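## Task

Slide wheels onto the blue rod in this exact sequence: one small, then three large. Then set the rod down gently and leave the other rod with no wheels. Once any wheel is on the rod, striking that wheel or the rod against the table or against a part that is not on the rod counts as failure. At the end, release everything and move the grippers away; anything that stays in place only because the robot holds it does not count.

## Robot and tools

Robot: two arms, left_arm and right_arm, each with six joints plus a two-finger gripper. Joint order for every row and every per-joint list in results: waist, shoulder, elbow, wrist pitch, wrist yaw, wrist roll, then the gripper opening. Stated joint ranges in radians: waist -2.618 to 3.054, shoulder 0.000 to 3.142, elbow 0.000 to 3.142, wrist pitch -1.571 to 1.571, wrist yaw -1.571 to 1.571, wrist roll -2.094 to 2.094. The true end of a joint may differ by up to 0.036 rad either way.

Frame: one shared scene frame with its origin on the table surface midway between the arms; +z is up, +x reaches out over the table, and left_arm sits on the +y side. The arm names do not correspond to image sides. Gripper fingers point along the gripper's own +z and spread along its y axis. The reported end_effector_position (metres) is the point between the finger pads, just under 1 cm behind the tips; orientation is end_effector_quat_wxyz. Printed positions can be off, more so at long reach.

A row: 14 numbers, all within [-1, 1], always covering both arms even if one stays still: left_arm's six joint values and its opening, then right_arm's six and its opening. Joint values are scaled offsets, not absolute angles: 1.0 equals 1.202 rad for the waist, 1.258 shoulder, 1.238 elbow, 2.073 wrist pitch, 2.022 for wrist yaw and wrist roll. The opening is absolute: +1 fully open, -1 closed.

execute_actions(actions): a list of actions run in sequence. Each action is a table of 1 to 15 rows; each row lasts one control step (1/30 s), and if fewer than 15 rows are given the final row is repeated to fill 15 steps. Joint offsets in every row are measured from the joint angles at the start of that action, not from the previous row; for the first action they are measured from the last reported angles. An empty list just returns the current state and images. An action that would push a joint more than 0.036 rad beyond its range is rejected for both arms; a malformed action, or a first action failing this check, rejects the whole call with no motion. A joint driven into its real end stops there and the result notes "joint sent to its limit"; absence of that note does not prove there is room left.

move(target, speed, blocking): target is one 14-number row as above; its joint offsets are counted from the "Joint positions" of the latest result showing them, not from where the arm happens to be. All joints follow paths that finish together, so grippers trace curves; duration is clamped to 0.5-10 s. speed is in rad/s for the joint with the longest way to go, 0.01 to 2, default 0.5. Openings are sent at the start. Paths ignore obstacles and the other arm. The result adds a "move:" line: outcome (done, off_target, moving, held, fault), limits=held or limits=none, and each arm's joint furthest from target. With blocking=false the result comes after 0.5 s while motion continues; check with wait(0), and call wait or stop before sending new rows or moves.

wait(seconds): 0 to 10; lets the scene run with current commands held, returning early if a running move ends. stop(): brakes a running move (needs braking room; fingers keep moving). zoom_image(camera, region): camera is cam_high, cam_left_wrist or cam_right_wrist; region is [x0, y0, x1, y1] in image pixels from the top-left, at most 504 by 504. show_instructions(): shows reference images. finished_scene(scene): ends the given scene number permanently and reports success; the next task then appears.

Result lines: the state line gives each gripper pose. Joint positions and Joint velocities list each arm's joints (rad, rad/s) then the finger gap (m, m/s; 0.087 m fully open). Joint targets shows what the joints are currently being driven to, which can drift by itself. grip_measured is the opening on the command scale. "joint command not followed" means the clearance check altered joint targets; the rest of the row still ran. FAULT and OVER-TEMPERATURE FAULT lines mean an arm was stopped; MOTOR HOT warns from 75 °C (stop at 90 °C, collapse at 100 °C).

Motion limits: each step, targets stay within a lead of the measured angle (0.202 waist, 0.258 shoulder, 0.238 elbow, 0.573 wrist pitch, 0.522 wrist yaw and roll), and are scaled back if the gripper would jump over 70 mm. Big moves need several actions; resend any unfinished part. Friction can leave a joint about 0.031 rad short, and tiny commands may not move it.

Grasping: to hold something, keep commanding an opening about 0.02 below grip_measured; less than that grips lighter. Readings may be off by about 1 mm. Pads push roughly 20 N at most; closing fast squeezes harder.

Avoid: dropping or knocking items off the table, fast contacts, targets set far past a contact (they press hard), the arms colliding or pushing each other, long heavy holds that overheat motors, and knocking threaded wheels or the rod into the table or loose parts. Finish by opening and retracting both grippers.

Each tool is called after "Emit:" by a JSON object that holds its "name" and its "arguments".

Reference images:

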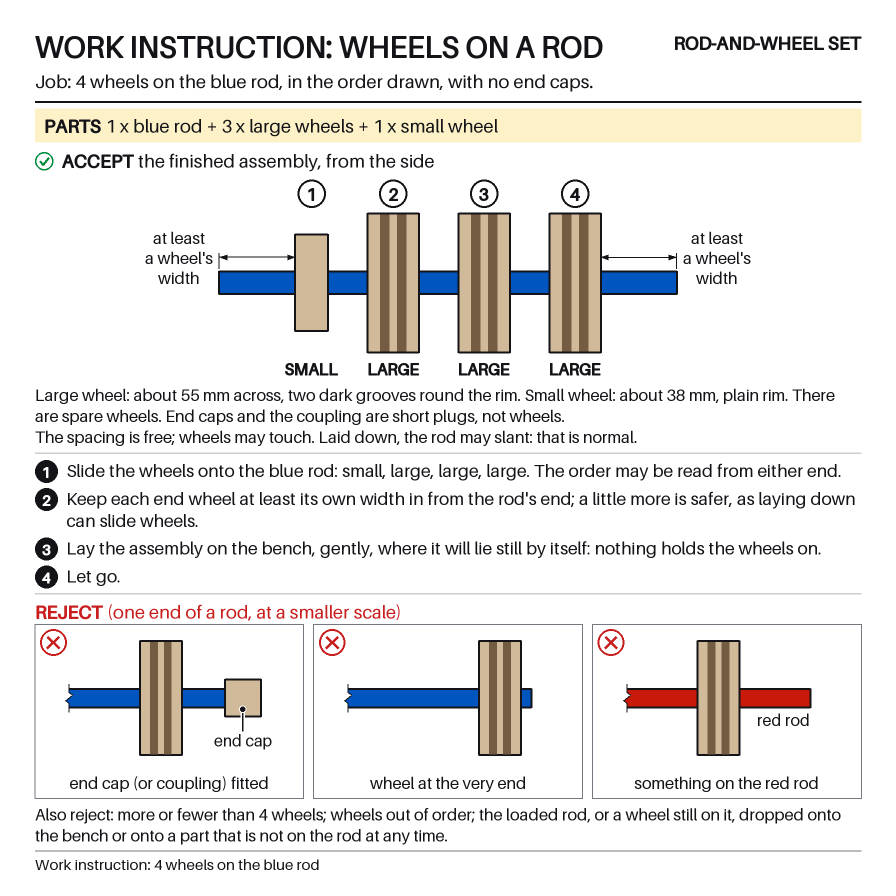

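## Session

Emit:
{"name": "execute_actions", "arguments": {"actions": []}}

Scene clock: 0.00 s.
left_arm: end_effector_position=(+0.0770, +0.6540, +0.2384) grip_measured=+1.000 end_effector_quat_wxyz=(+0.048, -0.425, +0.762, +0.487) | right_arm: end_effector_position=(+0.2368, -0.3704, +0.2954) grip_measured=+1.000 end_effector_quat_wxyz=(+0.264, +0.659, +0.659, +0.248)
Joint names: [waist, shoulder, elbow, wrist pitch, wrist yaw, wrist roll]
Joint positions: left_arm=[ 0.964  1.612  1.495 -0.786 -0.845  0.205  0.087] | right_arm=[-1.039  1.31   1.57  -1.3   -0.546  0.815  0.087]
Joint velocities: left_arm=[ 0.002  0.007 -0.002 -0.007  0.066 -0.022  0.   ] | right_arm=[-0.002 -0.012 -0.012 -0.037 -0.051  0.022  0.   ]
Joint targets: left_arm=[0.964 1.612 1.495 -0.786 -0.845 0.205] | right_arm=[-1.039 1.310 1.570 -1.300 -0.546 0.815]

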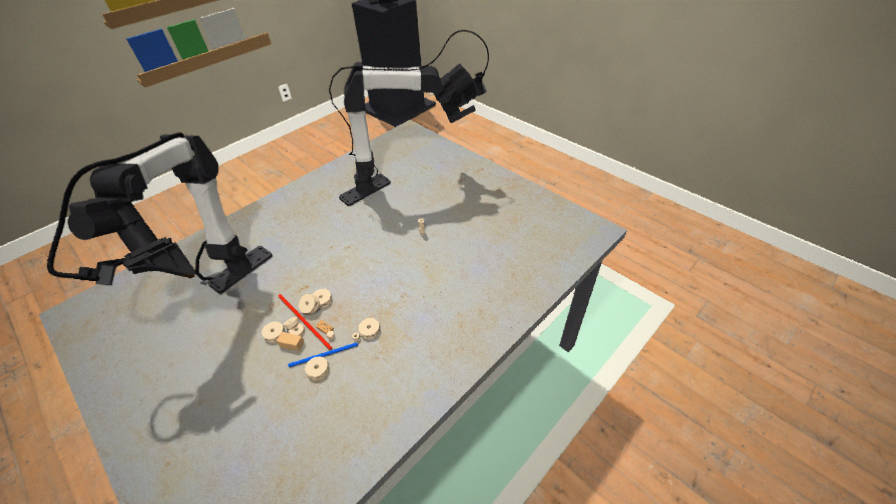

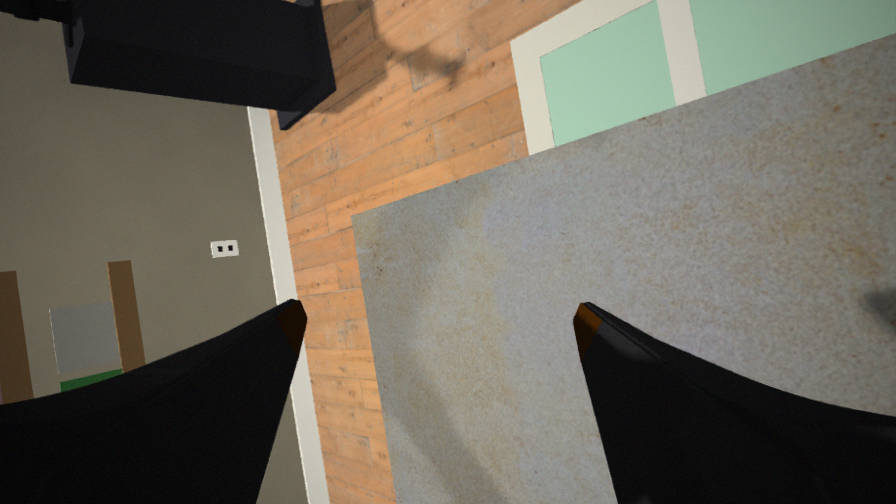

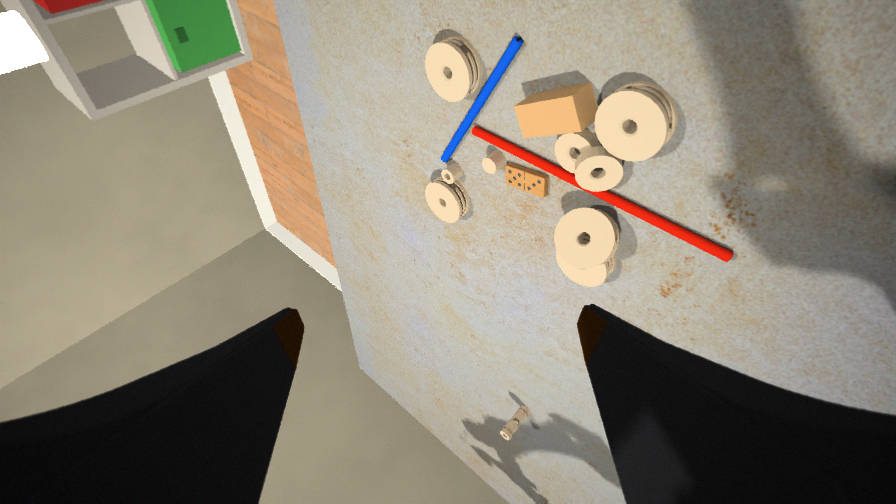

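Emit:
{"name": "zoom_image", "arguments": {"camera": "cam_high", "region": [230, 260, 410, 400]}}

Emit:
{"name": "zoom_image", "arguments": {"camera": "cam_right_wrist", "region": [400, 10, 760, 300]}}

Region (230, 260, 410, 400) of cam_high's 896x504 image, scaled by 2.800, with more detail than that image has.

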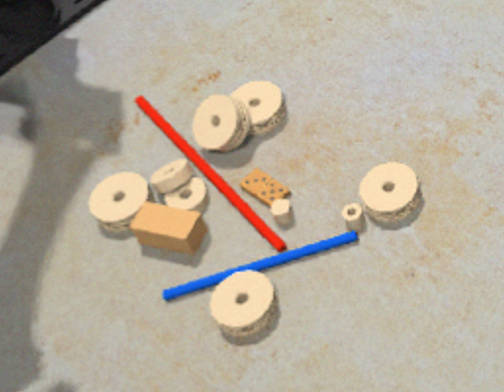

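Region (400, 10, 760, 300) of cam_right_wrist's 896x504 image, scaled by 1.400, with more detail than that image has; it fills the top 406 rows of this view, and the rest is white.

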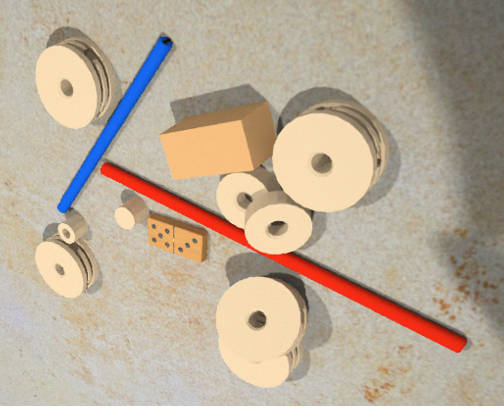

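Emit:
{"name": "move", "arguments": {"target": [-0.802, -0.1685, -0.1575, -0.1032, 0.418, -0.1014, 1, 0.8644, 0.0715, -0.2181, -0.082, 0.27, -0.403, 1], "speed": 0.8}}

Scene clock: 122.13 s.
left_arm: end_effector_position=(+0.2719, +0.2713, +0.1716) grip_measured=+1.000 end_effector_quat_wxyz=(+0.243, +0.026, +0.970, +0.001) | right_arm: end_effector_position=(+0.1753, -0.2165, +0.1632) grip_measured=+1.000 end_effector_quat_wxyz=(+0.019, -0.058, +0.998, +0.006)
Joint names: [waist, shoulder, elbow, wrist pitch, wrist yaw, wrist roll]
Joint positions: left_arm=[ 0.004  1.411  1.318 -0.987 -0.011  0.012  0.087] | right_arm=[-0.007  1.388  1.311 -1.456 -0.01   0.008  0.087]
Joint velocities: left_arm=[-0.007  0.002 -0.002  0.066  0.007 -0.022  0.   ] | right_arm=[ 0.012  0.007 -0.022  0.007 -0.066  0.007  0.   ]
Joint targets: left_arm=[-0.000 1.400 1.300 -1.000 0.001 0.000] | right_arm=[-0.000 1.400 1.300 -1.470 -0.000 0.000]
move: done; limits=none; left_arm: farthest joint: the elbow, 0.018 radians from its target (0.195 radians at the start); right_arm: farthest joint: the wrist pitch, 0.014 radians from its target (0.170 radians at the start)

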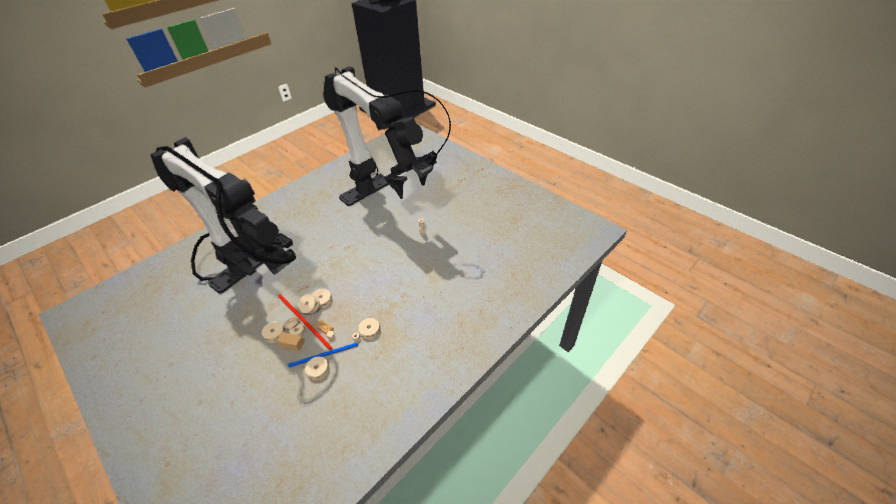

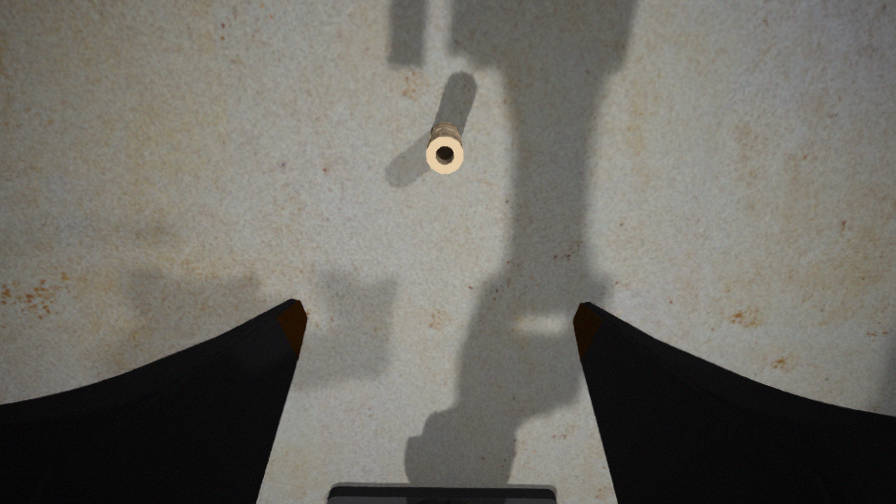

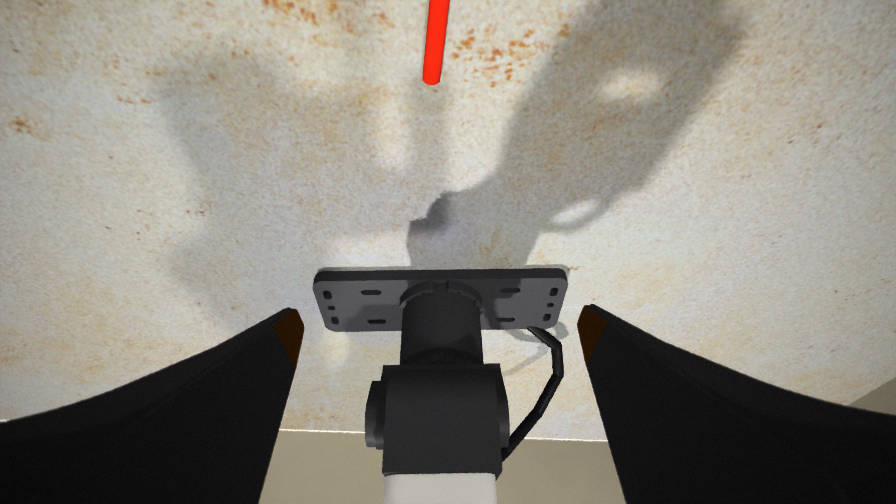

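Emit:
{"name": "move", "arguments": {"target": [0, 0, 0, 0, 0, 0, 1, 0, 0, 0, 0.3888, 0, 0, 1], "speed": 1.0}}

Scene clock: 243.83 s.
left_arm: end_effector_position=(+0.2719, +0.2712, +0.1716) grip_measured=+1.000 end_effector_quat_wxyz=(+0.243, +0.026, +0.970, +0.001) | right_arm: end_effector_position=(+0.3605, -0.1936, +0.2138) grip_measured=+1.000 end_effector_quat_wxyz=(+0.399, -0.055, +0.915, +0.031)
Joint names: [waist, shoulder, elbow, wrist pitch, wrist yaw, wrist roll]
Joint positions: left_arm=[ 0.004  1.411  1.318 -0.987 -0.011  0.011  0.087] | right_arm=[-0.007  1.388  1.311 -0.672 -0.01   0.007  0.087]
Joint velocities: left_arm=[-0.002 -0.007 -0.017 -0.081 -0.022  0.007  0.   ] | right_arm=[ 0.007 -0.007  0.007 -0.081 -0.007  0.022  0.   ]
Joint targets: left_arm=[0.004 1.411 1.318 -0.987 -0.011 0.012] | right_arm=[-0.007 1.388 1.311 -0.650 -0.010 0.008]
move: off_target (right_arm); limits=none; left_arm: farthest joint: the wrist roll, 0.001 radians from its target (0.001 radians at the start); right_arm: farthest joint: the wrist pitch, 0.021 radians from its target (0.806 radians at the start)

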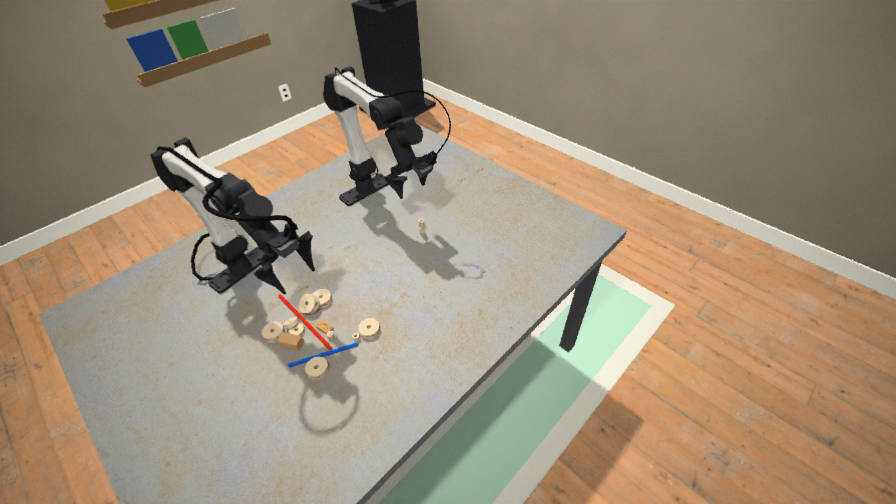

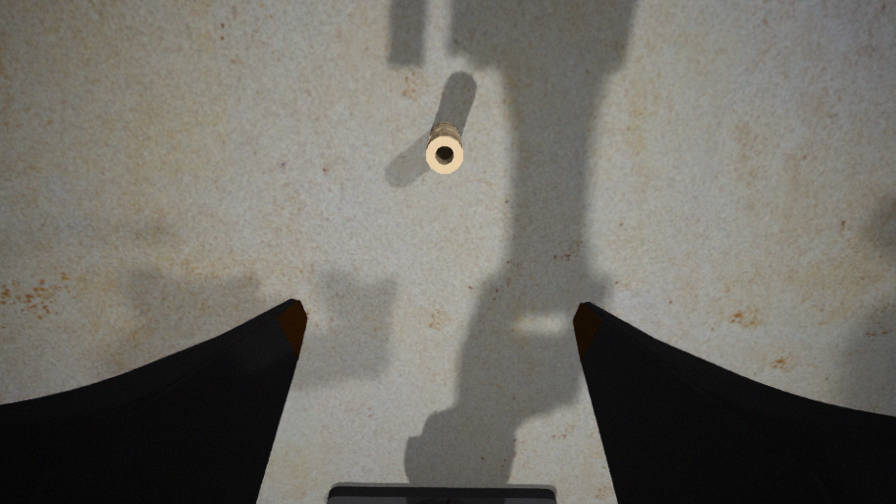

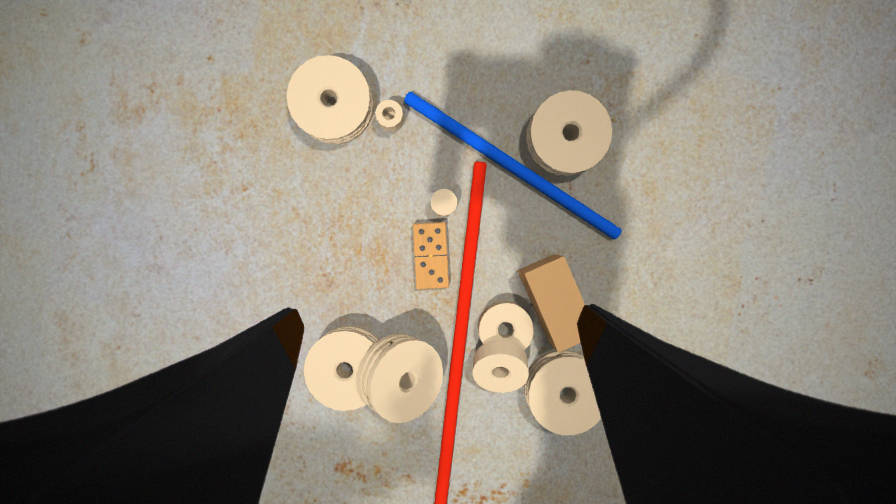

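Emit:
{"name": "zoom_image", "arguments": {"camera": "cam_right_wrist", "region": [270, 40, 650, 300]}}

Emit:
{"name": "zoom_image", "arguments": {"camera": "cam_right_wrist", "region": [270, 240, 650, 504]}}

Region (270, 40, 650, 300) of cam_right_wrist's 896x504 image, scaled by 1.326, with more detail than that image has; it fills the top 345 rows of this view, and the rest is white.

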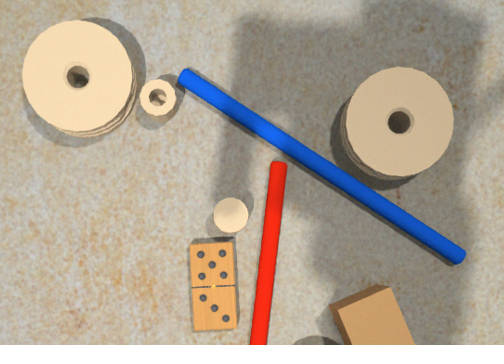

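Region (270, 240, 650, 504) of cam_right_wrist's 896x504 image, scaled by 1.326, with more detail than that image has; it fills the top 350 rows of this view, and the rest is white.

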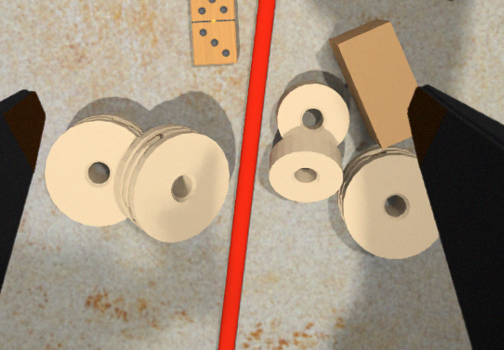

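Emit:
{"name": "zoom_image", "arguments": {"camera": "cam_right_wrist", "region": [500, 70, 650, 250]}}

Emit:
{"name": "zoom_image", "arguments": {"camera": "cam_right_wrist", "region": [270, 40, 470, 300]}}

Region (500, 70, 650, 250) of cam_right_wrist's 896x504 image, scaled by 2.800, with more detail than that image has.

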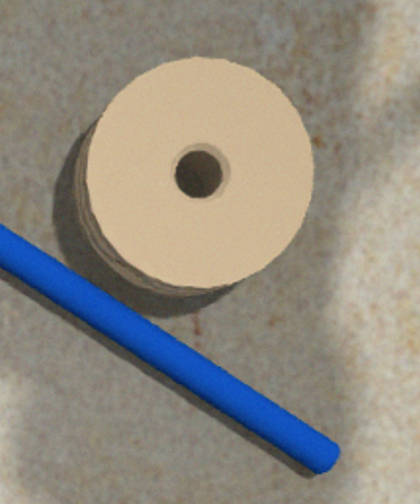

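Region (270, 40, 470, 300) of cam_right_wrist's 896x504 image, scaled by 1.938, with more detail than that image has; it fills the left 388 columns of this view, and the rest is white.

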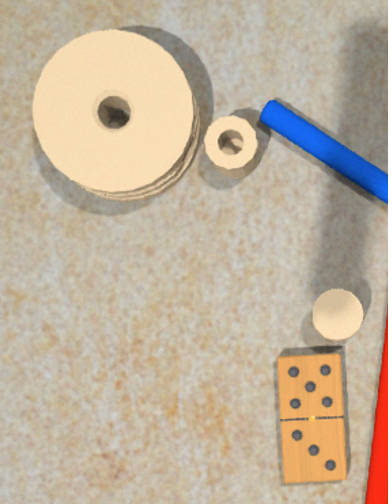

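Emit:
{"name": "move", "arguments": {"target": [-0.3411, 0.7051, 0.7181, -0.2436, 0.0099, -0.9931, 1, -0.2745, 0.6137, 0.4459, -0.2962, 0.0099, 0.9041, 0.0], "speed": 1.0}}

Scene clock: 366.80 s.
left_arm: end_effector_position=(+0.3605, +0.0480, +0.0998) grip_measured=+1.000 end_effector_quat_wxyz=(+0.001, +0.694, -0.720, -0.000) | right_arm: end_effector_position=(+0.4122, -0.2878, +0.0655) grip_measured=+0.000 end_effector_quat_wxyz=(-0.004, +0.849, +0.528, -0.006)
Joint names: [waist, shoulder, elbow, wrist pitch, wrist yaw, wrist roll]
Joint positions: left_arm=[-0.401  2.287  2.193 -1.477  0.002 -1.985  0.087] | right_arm=[-0.332  2.156  1.843 -1.272  0.002  1.828  0.044]
Joint velocities: left_arm=[-0.002 -0.012 -0.017 -0.022 -0.007  0.007  0.   ] | right_arm=[-0.012  0.007 -0.007 -0.022 -0.007  0.022  0.   ]
Joint targets: left_arm=[-0.406 2.298 2.207 -1.492 0.009 -1.997] | right_arm=[-0.337 2.160 1.863 -1.286 0.010 1.835]
move: done; limits=none; left_arm: farthest joint: the wrist pitch, 0.015 radians from its target (0.505 radians at the start); right_arm: farthest joint: the elbow, 0.020 radians from its target (0.552 radians at the start)

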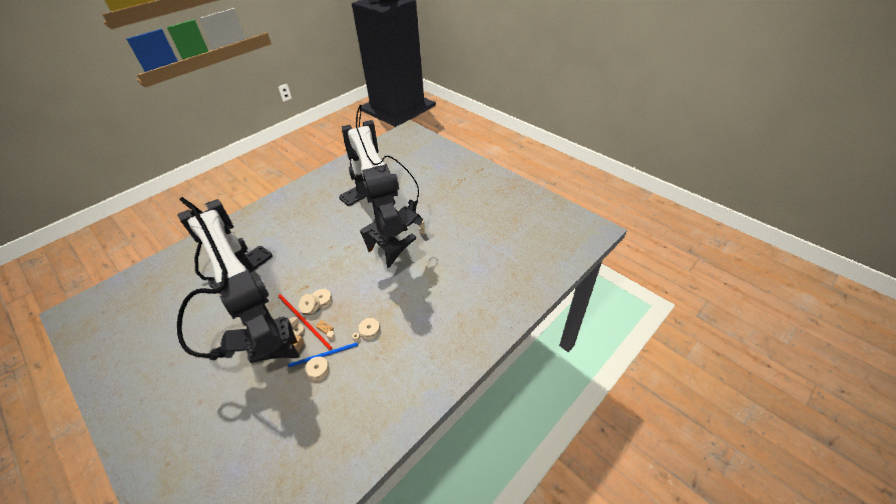

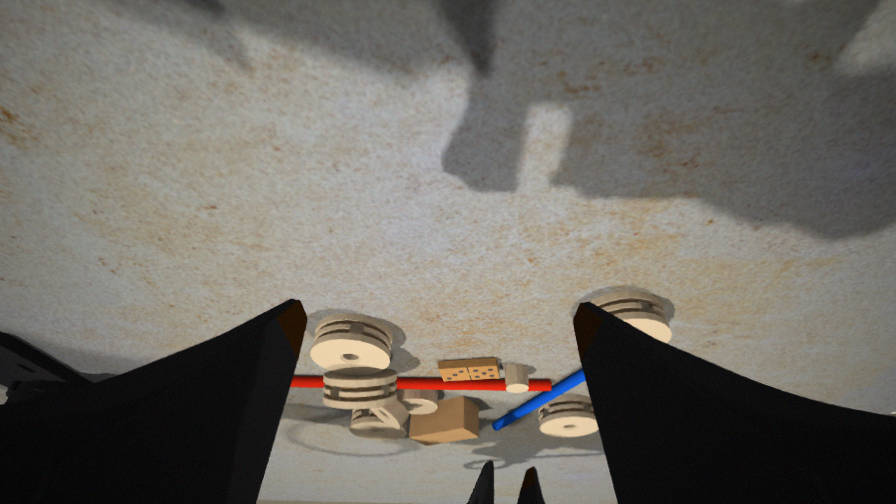

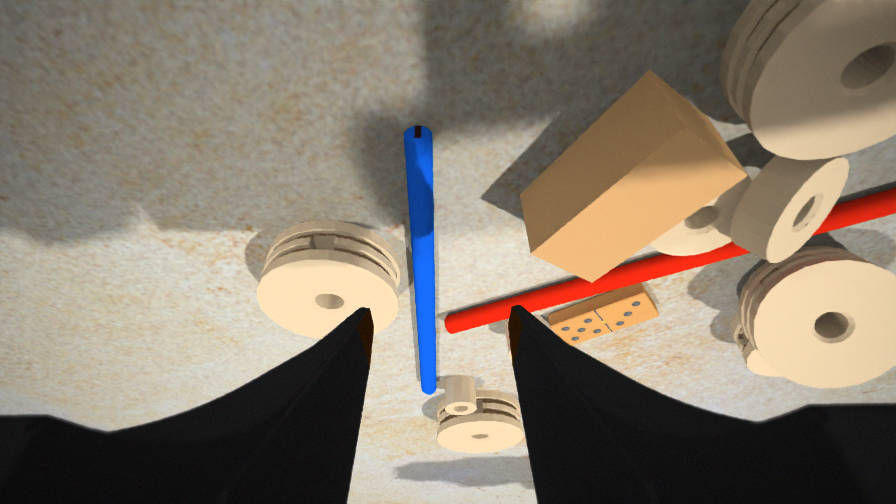

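Emit:
{"name": "move", "arguments": {"target": [0, 0, 0, 0, 0, 0, 1, -0.0358, 0.0188, -0.0994, 0.081, 0, -0.0223, -0.2], "speed": 0.4}}

Scene clock: 403.03 s.
left_arm: end_effector_position=(+0.3605, +0.0481, +0.0998) grip_measured=+1.000 end_effector_quat_wxyz=(+0.001, +0.694, -0.720, -0.000) | right_arm: end_effector_position=(+0.4127, -0.3040, +0.0295) grip_measured=-0.200 end_effector_quat_wxyz=(+0.002, +0.849, +0.528, +0.001)
Joint names: [waist, shoulder, elbow, wrist pitch, wrist yaw, wrist roll]
Joint positions: left_arm=[-0.401  2.287  2.193 -1.478  0.002 -1.985  0.087] | right_arm=[-0.37   2.175  1.729 -1.121  0.002  1.79   0.035]
Joint velocities: left_arm=[ 0.002 -0.002 -0.017  0.007 -0.007 -0.066  0.   ] | right_arm=[-0.012 -0.002 -0.007  0.022 -0.007 -0.022  0.   ]
Joint targets: left_arm=[-0.401 2.287 2.193 -1.478 0.002 -1.985] | right_arm=[-0.375 2.179 1.720 -1.104 0.002 1.783]
move: done; limits=none; left_arm: farthest joint: the wrist pitch, 0.001 radians from its target (0.001 radians at the start); right_arm: farthest joint: the wrist pitch, 0.017 radians from its target (0.167 radians at the start)

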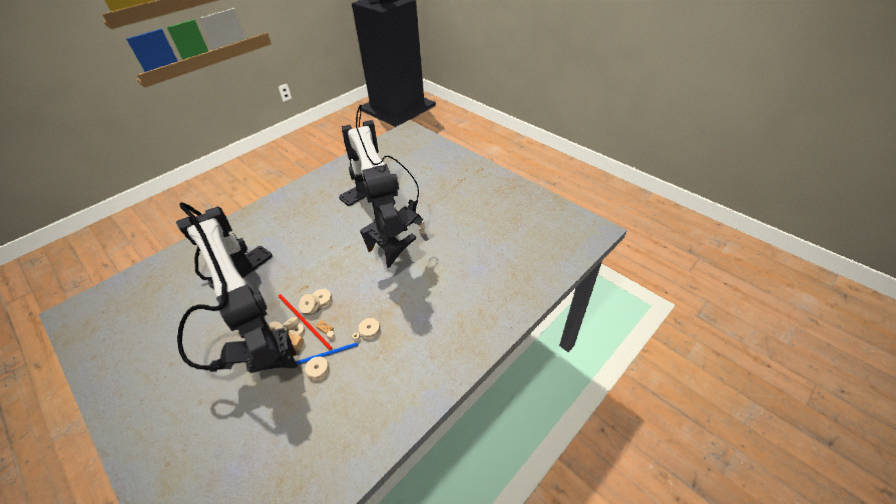

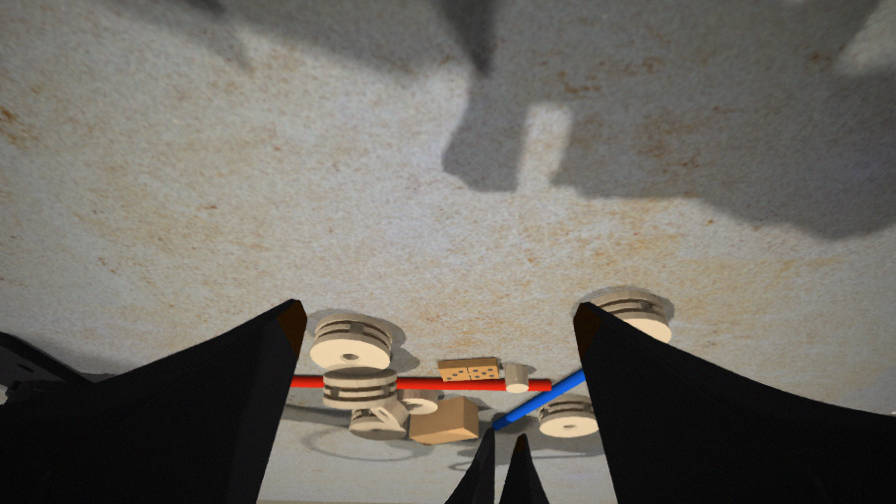

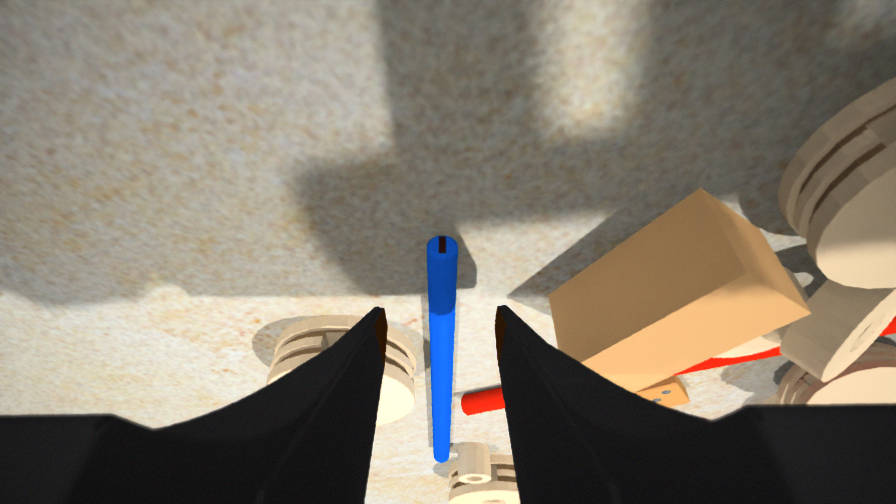

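Emit:
{"name": "move", "arguments": {"target": [0, 0, 0, 0, 0, 0, 1, 0, 0.0148, -0.0367, 0.031, 0, 0, -0.2], "speed": 0.15}}

Scene clock: 418.13 s.
left_arm: end_effector_position=(+0.3605, +0.0481, +0.0998) grip_measured=+1.000 end_effector_quat_wxyz=(+0.001, +0.694, -0.720, -0.000) | right_arm: end_effector_position=(+0.4132, -0.3042, +0.0174) grip_measured=-0.200 end_effector_quat_wxyz=(+0.003, +0.849, +0.528, +0.002)
Joint names: [waist, shoulder, elbow, wrist pitch, wrist yaw, wrist roll]
Joint positions: left_arm=[-0.401  2.287  2.193 -1.478  0.002 -1.985  0.087] | right_arm=[-0.37   2.185  1.696 -1.074  0.002  1.789  0.035]
Joint velocities: left_arm=[-0.007 -0.002  0.002 -0.022 -0.022 -0.051  0.   ] | right_arm=[-0.002 -0.012 -0.007  0.051  0.007 -0.051 -0.001]
Joint targets: left_arm=[-0.401 2.287 2.193 -1.478 0.002 -1.985] | right_arm=[-0.370 2.194 1.684 -1.057 0.002 1.790]
move: done; limits=none; left_arm: farthest joint: the waist, 0.000 radians from its target (0.000 radians at the start); right_arm: farthest joint: the wrist pitch, 0.017 radians from its target (0.064 radians at the start)

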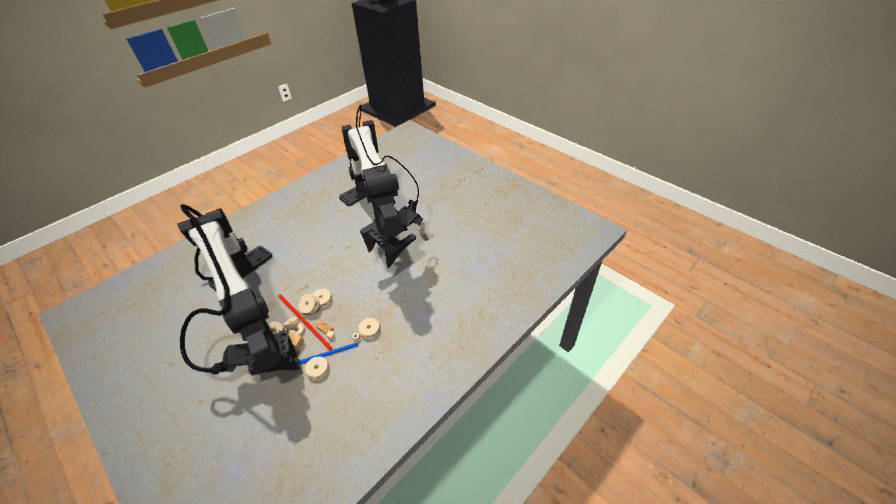

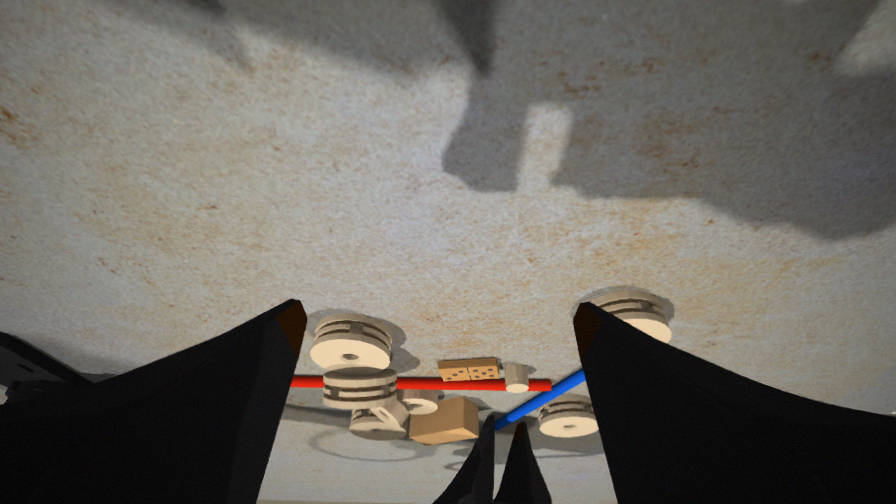

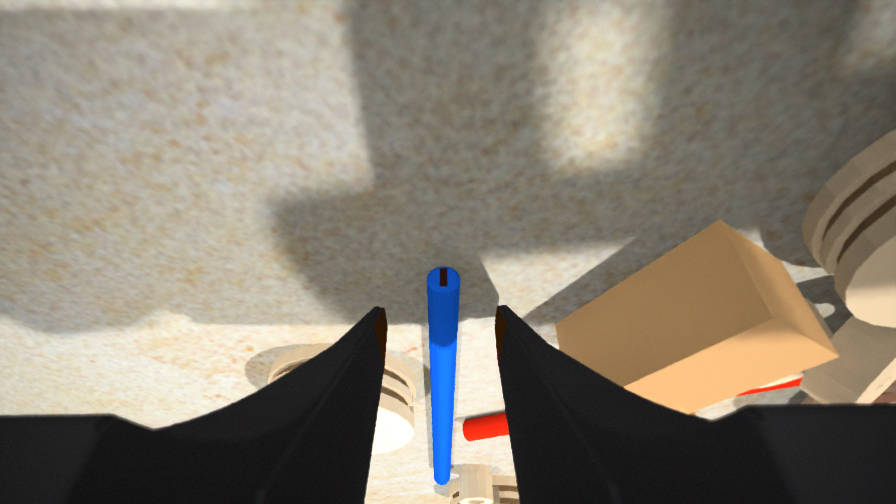

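Emit:
{"name": "execute_actions", "arguments": {"actions": [[[0,0,0,0,0,0,1,0,0.0095,-0.016,0.0133,0,0,-0.3],[0,0,0,0,0,0,1,0,0.0095,-0.016,0.0133,0,0,-0.4],[0,0,0,0,0,0,1,0,0.0095,-0.016,0.0133,0,0,-0.5],[0,0,0,0,0,0,1,0,0.0095,-0.016,0.0133,0,0,-0.6]]]}}

Scene clock: 427.60 s.
left_arm: end_effector_position=(+0.3605, +0.0481, +0.0998) grip_measured=+1.000 end_effector_quat_wxyz=(+0.001, +0.694, -0.720, -0.000) | right_arm: end_effector_position=(+0.4135, -0.3042, +0.0157) grip_measured=-0.600 end_effector_quat_wxyz=(+0.004, +0.849, +0.528, +0.003)
Joint names: [waist, shoulder, elbow, wrist pitch, wrist yaw, wrist roll]
Joint positions: left_arm=[-0.401  2.287  2.193 -1.478  0.002 -1.985  0.087] | right_arm=[-0.37   2.185  1.688 -1.064  0.002  1.789  0.018]
Joint velocities: left_arm=[-0.012 -0.022  0.012  0.007  0.022  0.007  0.   ] | right_arm=[ 0.002 -0.007 -0.002 -0.007 -0.037 -0.037  0.001]
Joint targets: left_arm=[-0.401 2.287 2.193 -1.478 0.002 -1.985] | right_arm=[-0.370 2.197 1.676 -1.046 0.002 1.789]

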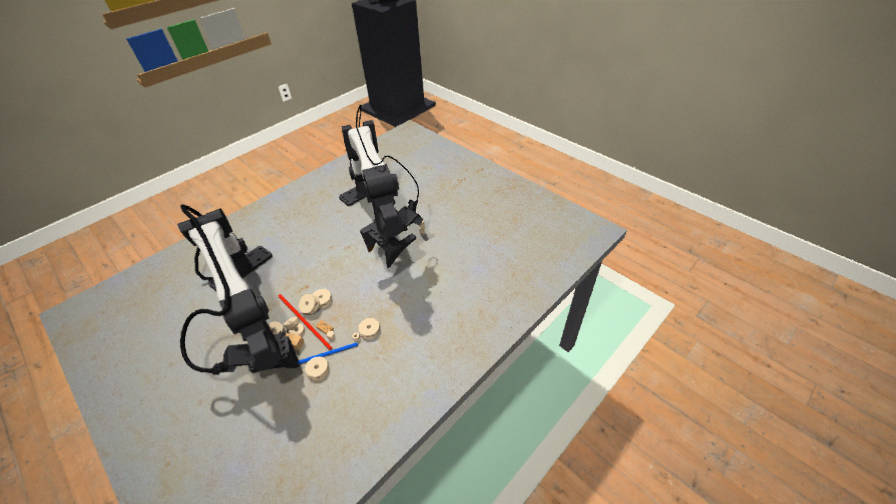

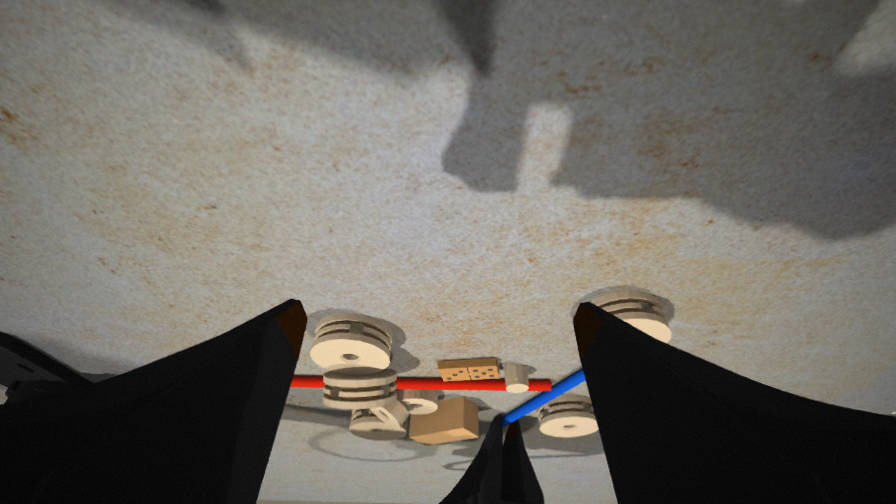

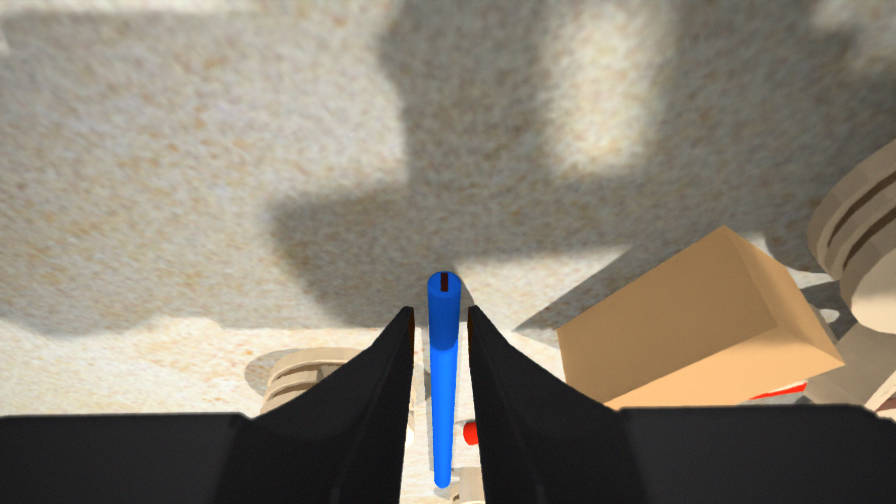

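Emit:
{"name": "zoom_image", "arguments": {"camera": "cam_left_wrist", "region": [440, 370, 620, 504]}}

Region (440, 370, 620, 504) of cam_left_wrist's 896x504 image, scaled by 2.800, with more detail than that image has; it fills the top 375 rows of this view, and the rest is white.

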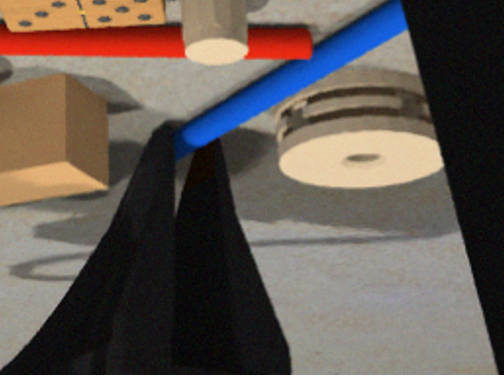

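Emit:
{"name": "execute_actions", "arguments": {"actions": [[[0,0,0,0,0,0,1,0,0.013,-0.013,0.011,0,0,-0.6],[0,0,0,0,0,0,1,0,0.013,-0.013,0.011,0,0,-0.6],[0,0,0,0,0,0,1,0,0.013,-0.013,0.011,0,0,-0.6],[0,0,0,0,0,0,1,0,0.013,-0.013,0.011,0,0,-0.6],[0,0,0,0,0,0,1,0,0.013,-0.013,0.011,0,0,-0.6],[0,0,0,0,0,0,1,0,0.013,-0.013,0.011,0,0,-0.65],[0,0,0,0,0,0,1,0,0.013,-0.013,0.011,0,0,-0.7],[0,0,0,0,0,0,1,0,0.013,-0.013,0.011,0,0,-0.74],[0,0,0,0,0,0,1,0,0.013,-0.013,0.011,0,0,-0.77],[0,0,0,0,0,0,1,0,0.013,-0.013,0.011,0,0,-0.8],[0,0,0,0,0,0,1,0,0.013,-0.013,0.011,0,0,-0.82],[0,0,0,0,0,0,1,0,0.013,-0.013,0.011,0,0,-0.84]]]}}

Scene clock: 439.37 s.
left_arm: end_effector_position=(+0.3605, +0.0481, +0.0998) grip_measured=+1.000 end_effector_quat_wxyz=(+0.001, +0.694, -0.720, -0.000) | right_arm: end_effector_position=(+0.4147, -0.3045, +0.0157) grip_measured=-0.799 end_effector_quat_wxyz=(+0.006, +0.849, +0.528, +0.005)
Joint names: [waist, shoulder, elbow, wrist pitch, wrist yaw, wrist roll]
Joint positions: left_arm=[-0.401  2.287  2.193 -1.478  0.002 -1.985  0.087] | right_arm=[-0.37   2.185  1.688 -1.058  0.002  1.789  0.009]
Joint velocities: left_arm=[ 0.007 -0.022 -0.012  0.037 -0.037  0.051  0.   ] | right_arm=[-0.007  0.007  0.007  0.022  0.066  0.007 -0.   ]
Joint targets: left_arm=[-0.401 2.287 2.193 -1.478 0.002 -1.985] | right_arm=[-0.370 2.202 1.672 -1.041 0.002 1.789]

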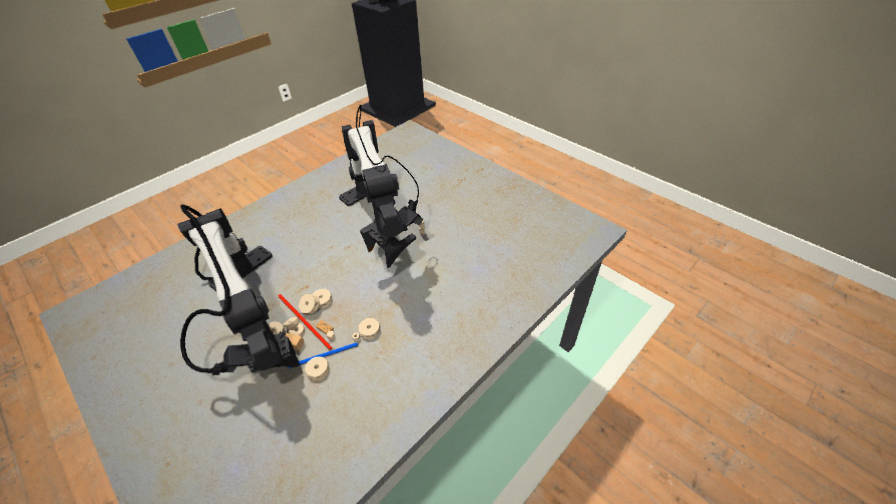

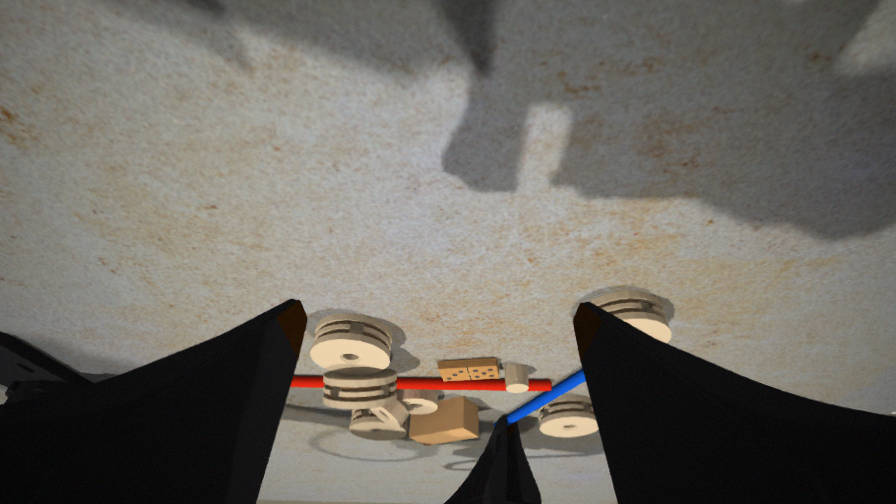

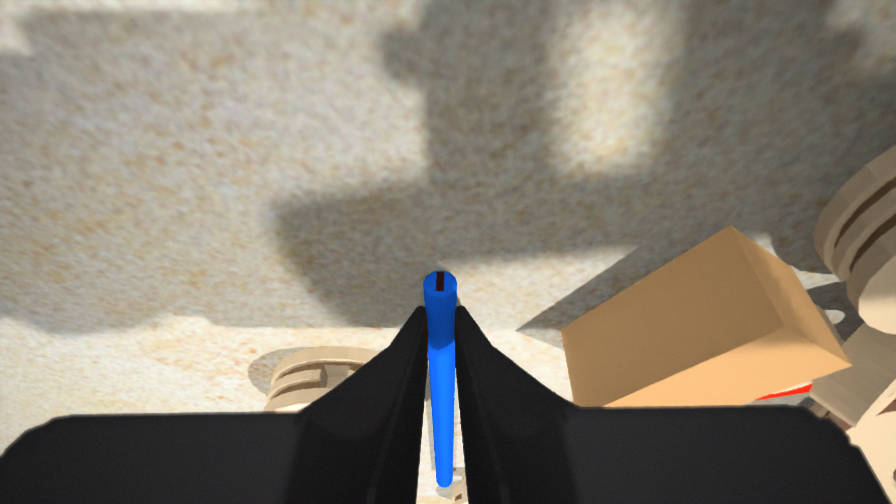

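Emit:
{"name": "move", "arguments": {"target": [0, 0, 0, 0, 0, 0, 1, 0, -0.0346, 0.1666, -0.1199, 0, 0, -0.84], "speed": 0.4}}

Scene clock: 462.63 s.
left_arm: end_effector_position=(+0.3605, +0.0481, +0.0998) grip_measured=+1.000 end_effector_quat_wxyz=(+0.001, +0.694, -0.720, -0.000) | right_arm: end_effector_position=(+0.4124, -0.3040, +0.0729) grip_measured=-0.799 end_effector_quat_wxyz=(-0.001, +0.849, +0.528, -0.002)
Joint names: [waist, shoulder, elbow, wrist pitch, wrist yaw, wrist roll]
Joint positions: left_arm=[-0.401  2.287  2.193 -1.478  0.002 -1.985  0.087] | right_arm=[-0.37   2.16   1.878 -1.293  0.002  1.789  0.009]
Joint velocities: left_arm=[-0.002 -0.027 -0.002  0.007 -0.095  0.051  0.   ] | right_arm=[ 0.012 -0.007  0.012 -0.095 -0.007 -0.022 -0.   ]
Joint targets: left_arm=[-0.401 2.287 2.193 -1.478 0.002 -1.985] | right_arm=[-0.370 2.142 1.895 -1.307 0.002 1.789]
move: done; limits=none; left_arm: farthest joint: the waist, 0.000 radians from its target (0.000 radians at the start); right_arm: farthest joint: the shoulder, 0.018 radians from its target (0.044 radians at the start)

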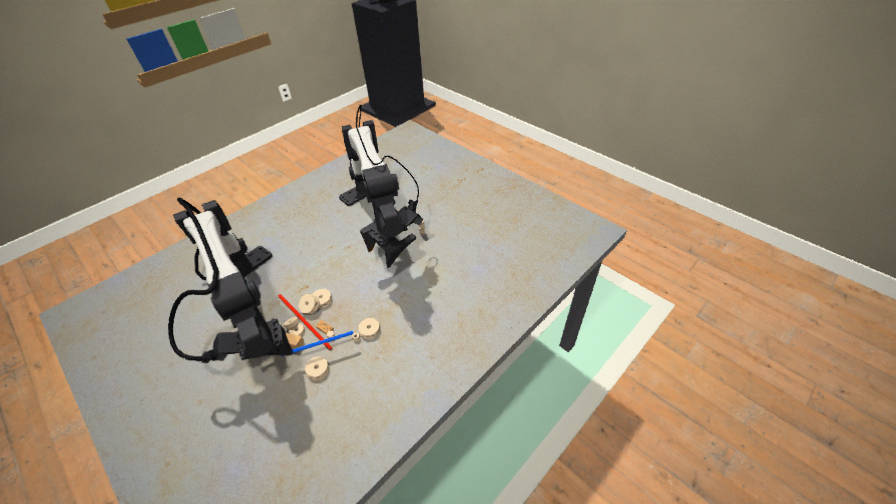

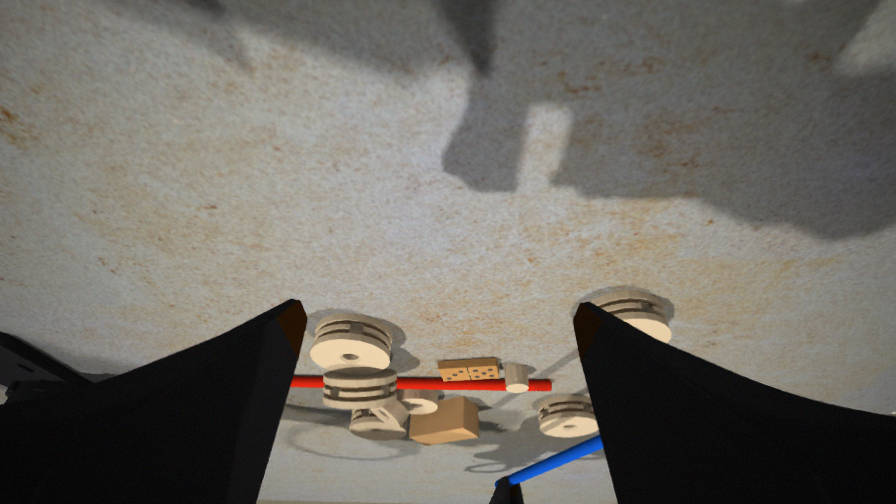

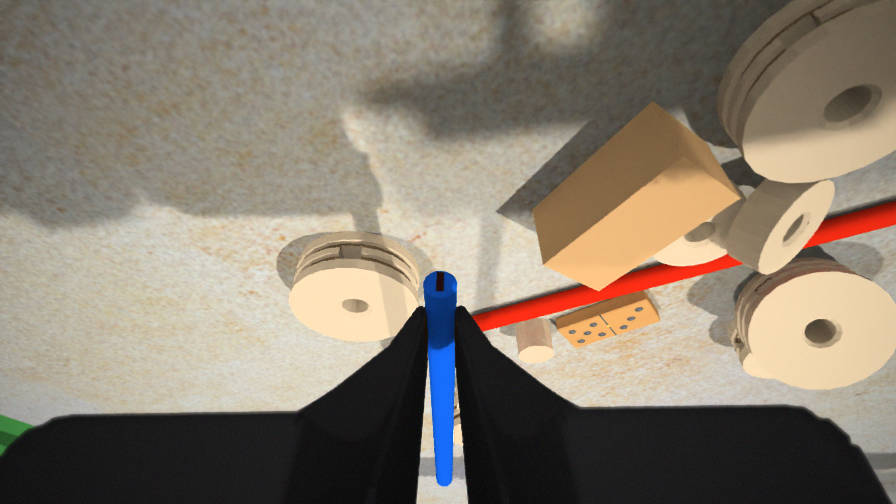

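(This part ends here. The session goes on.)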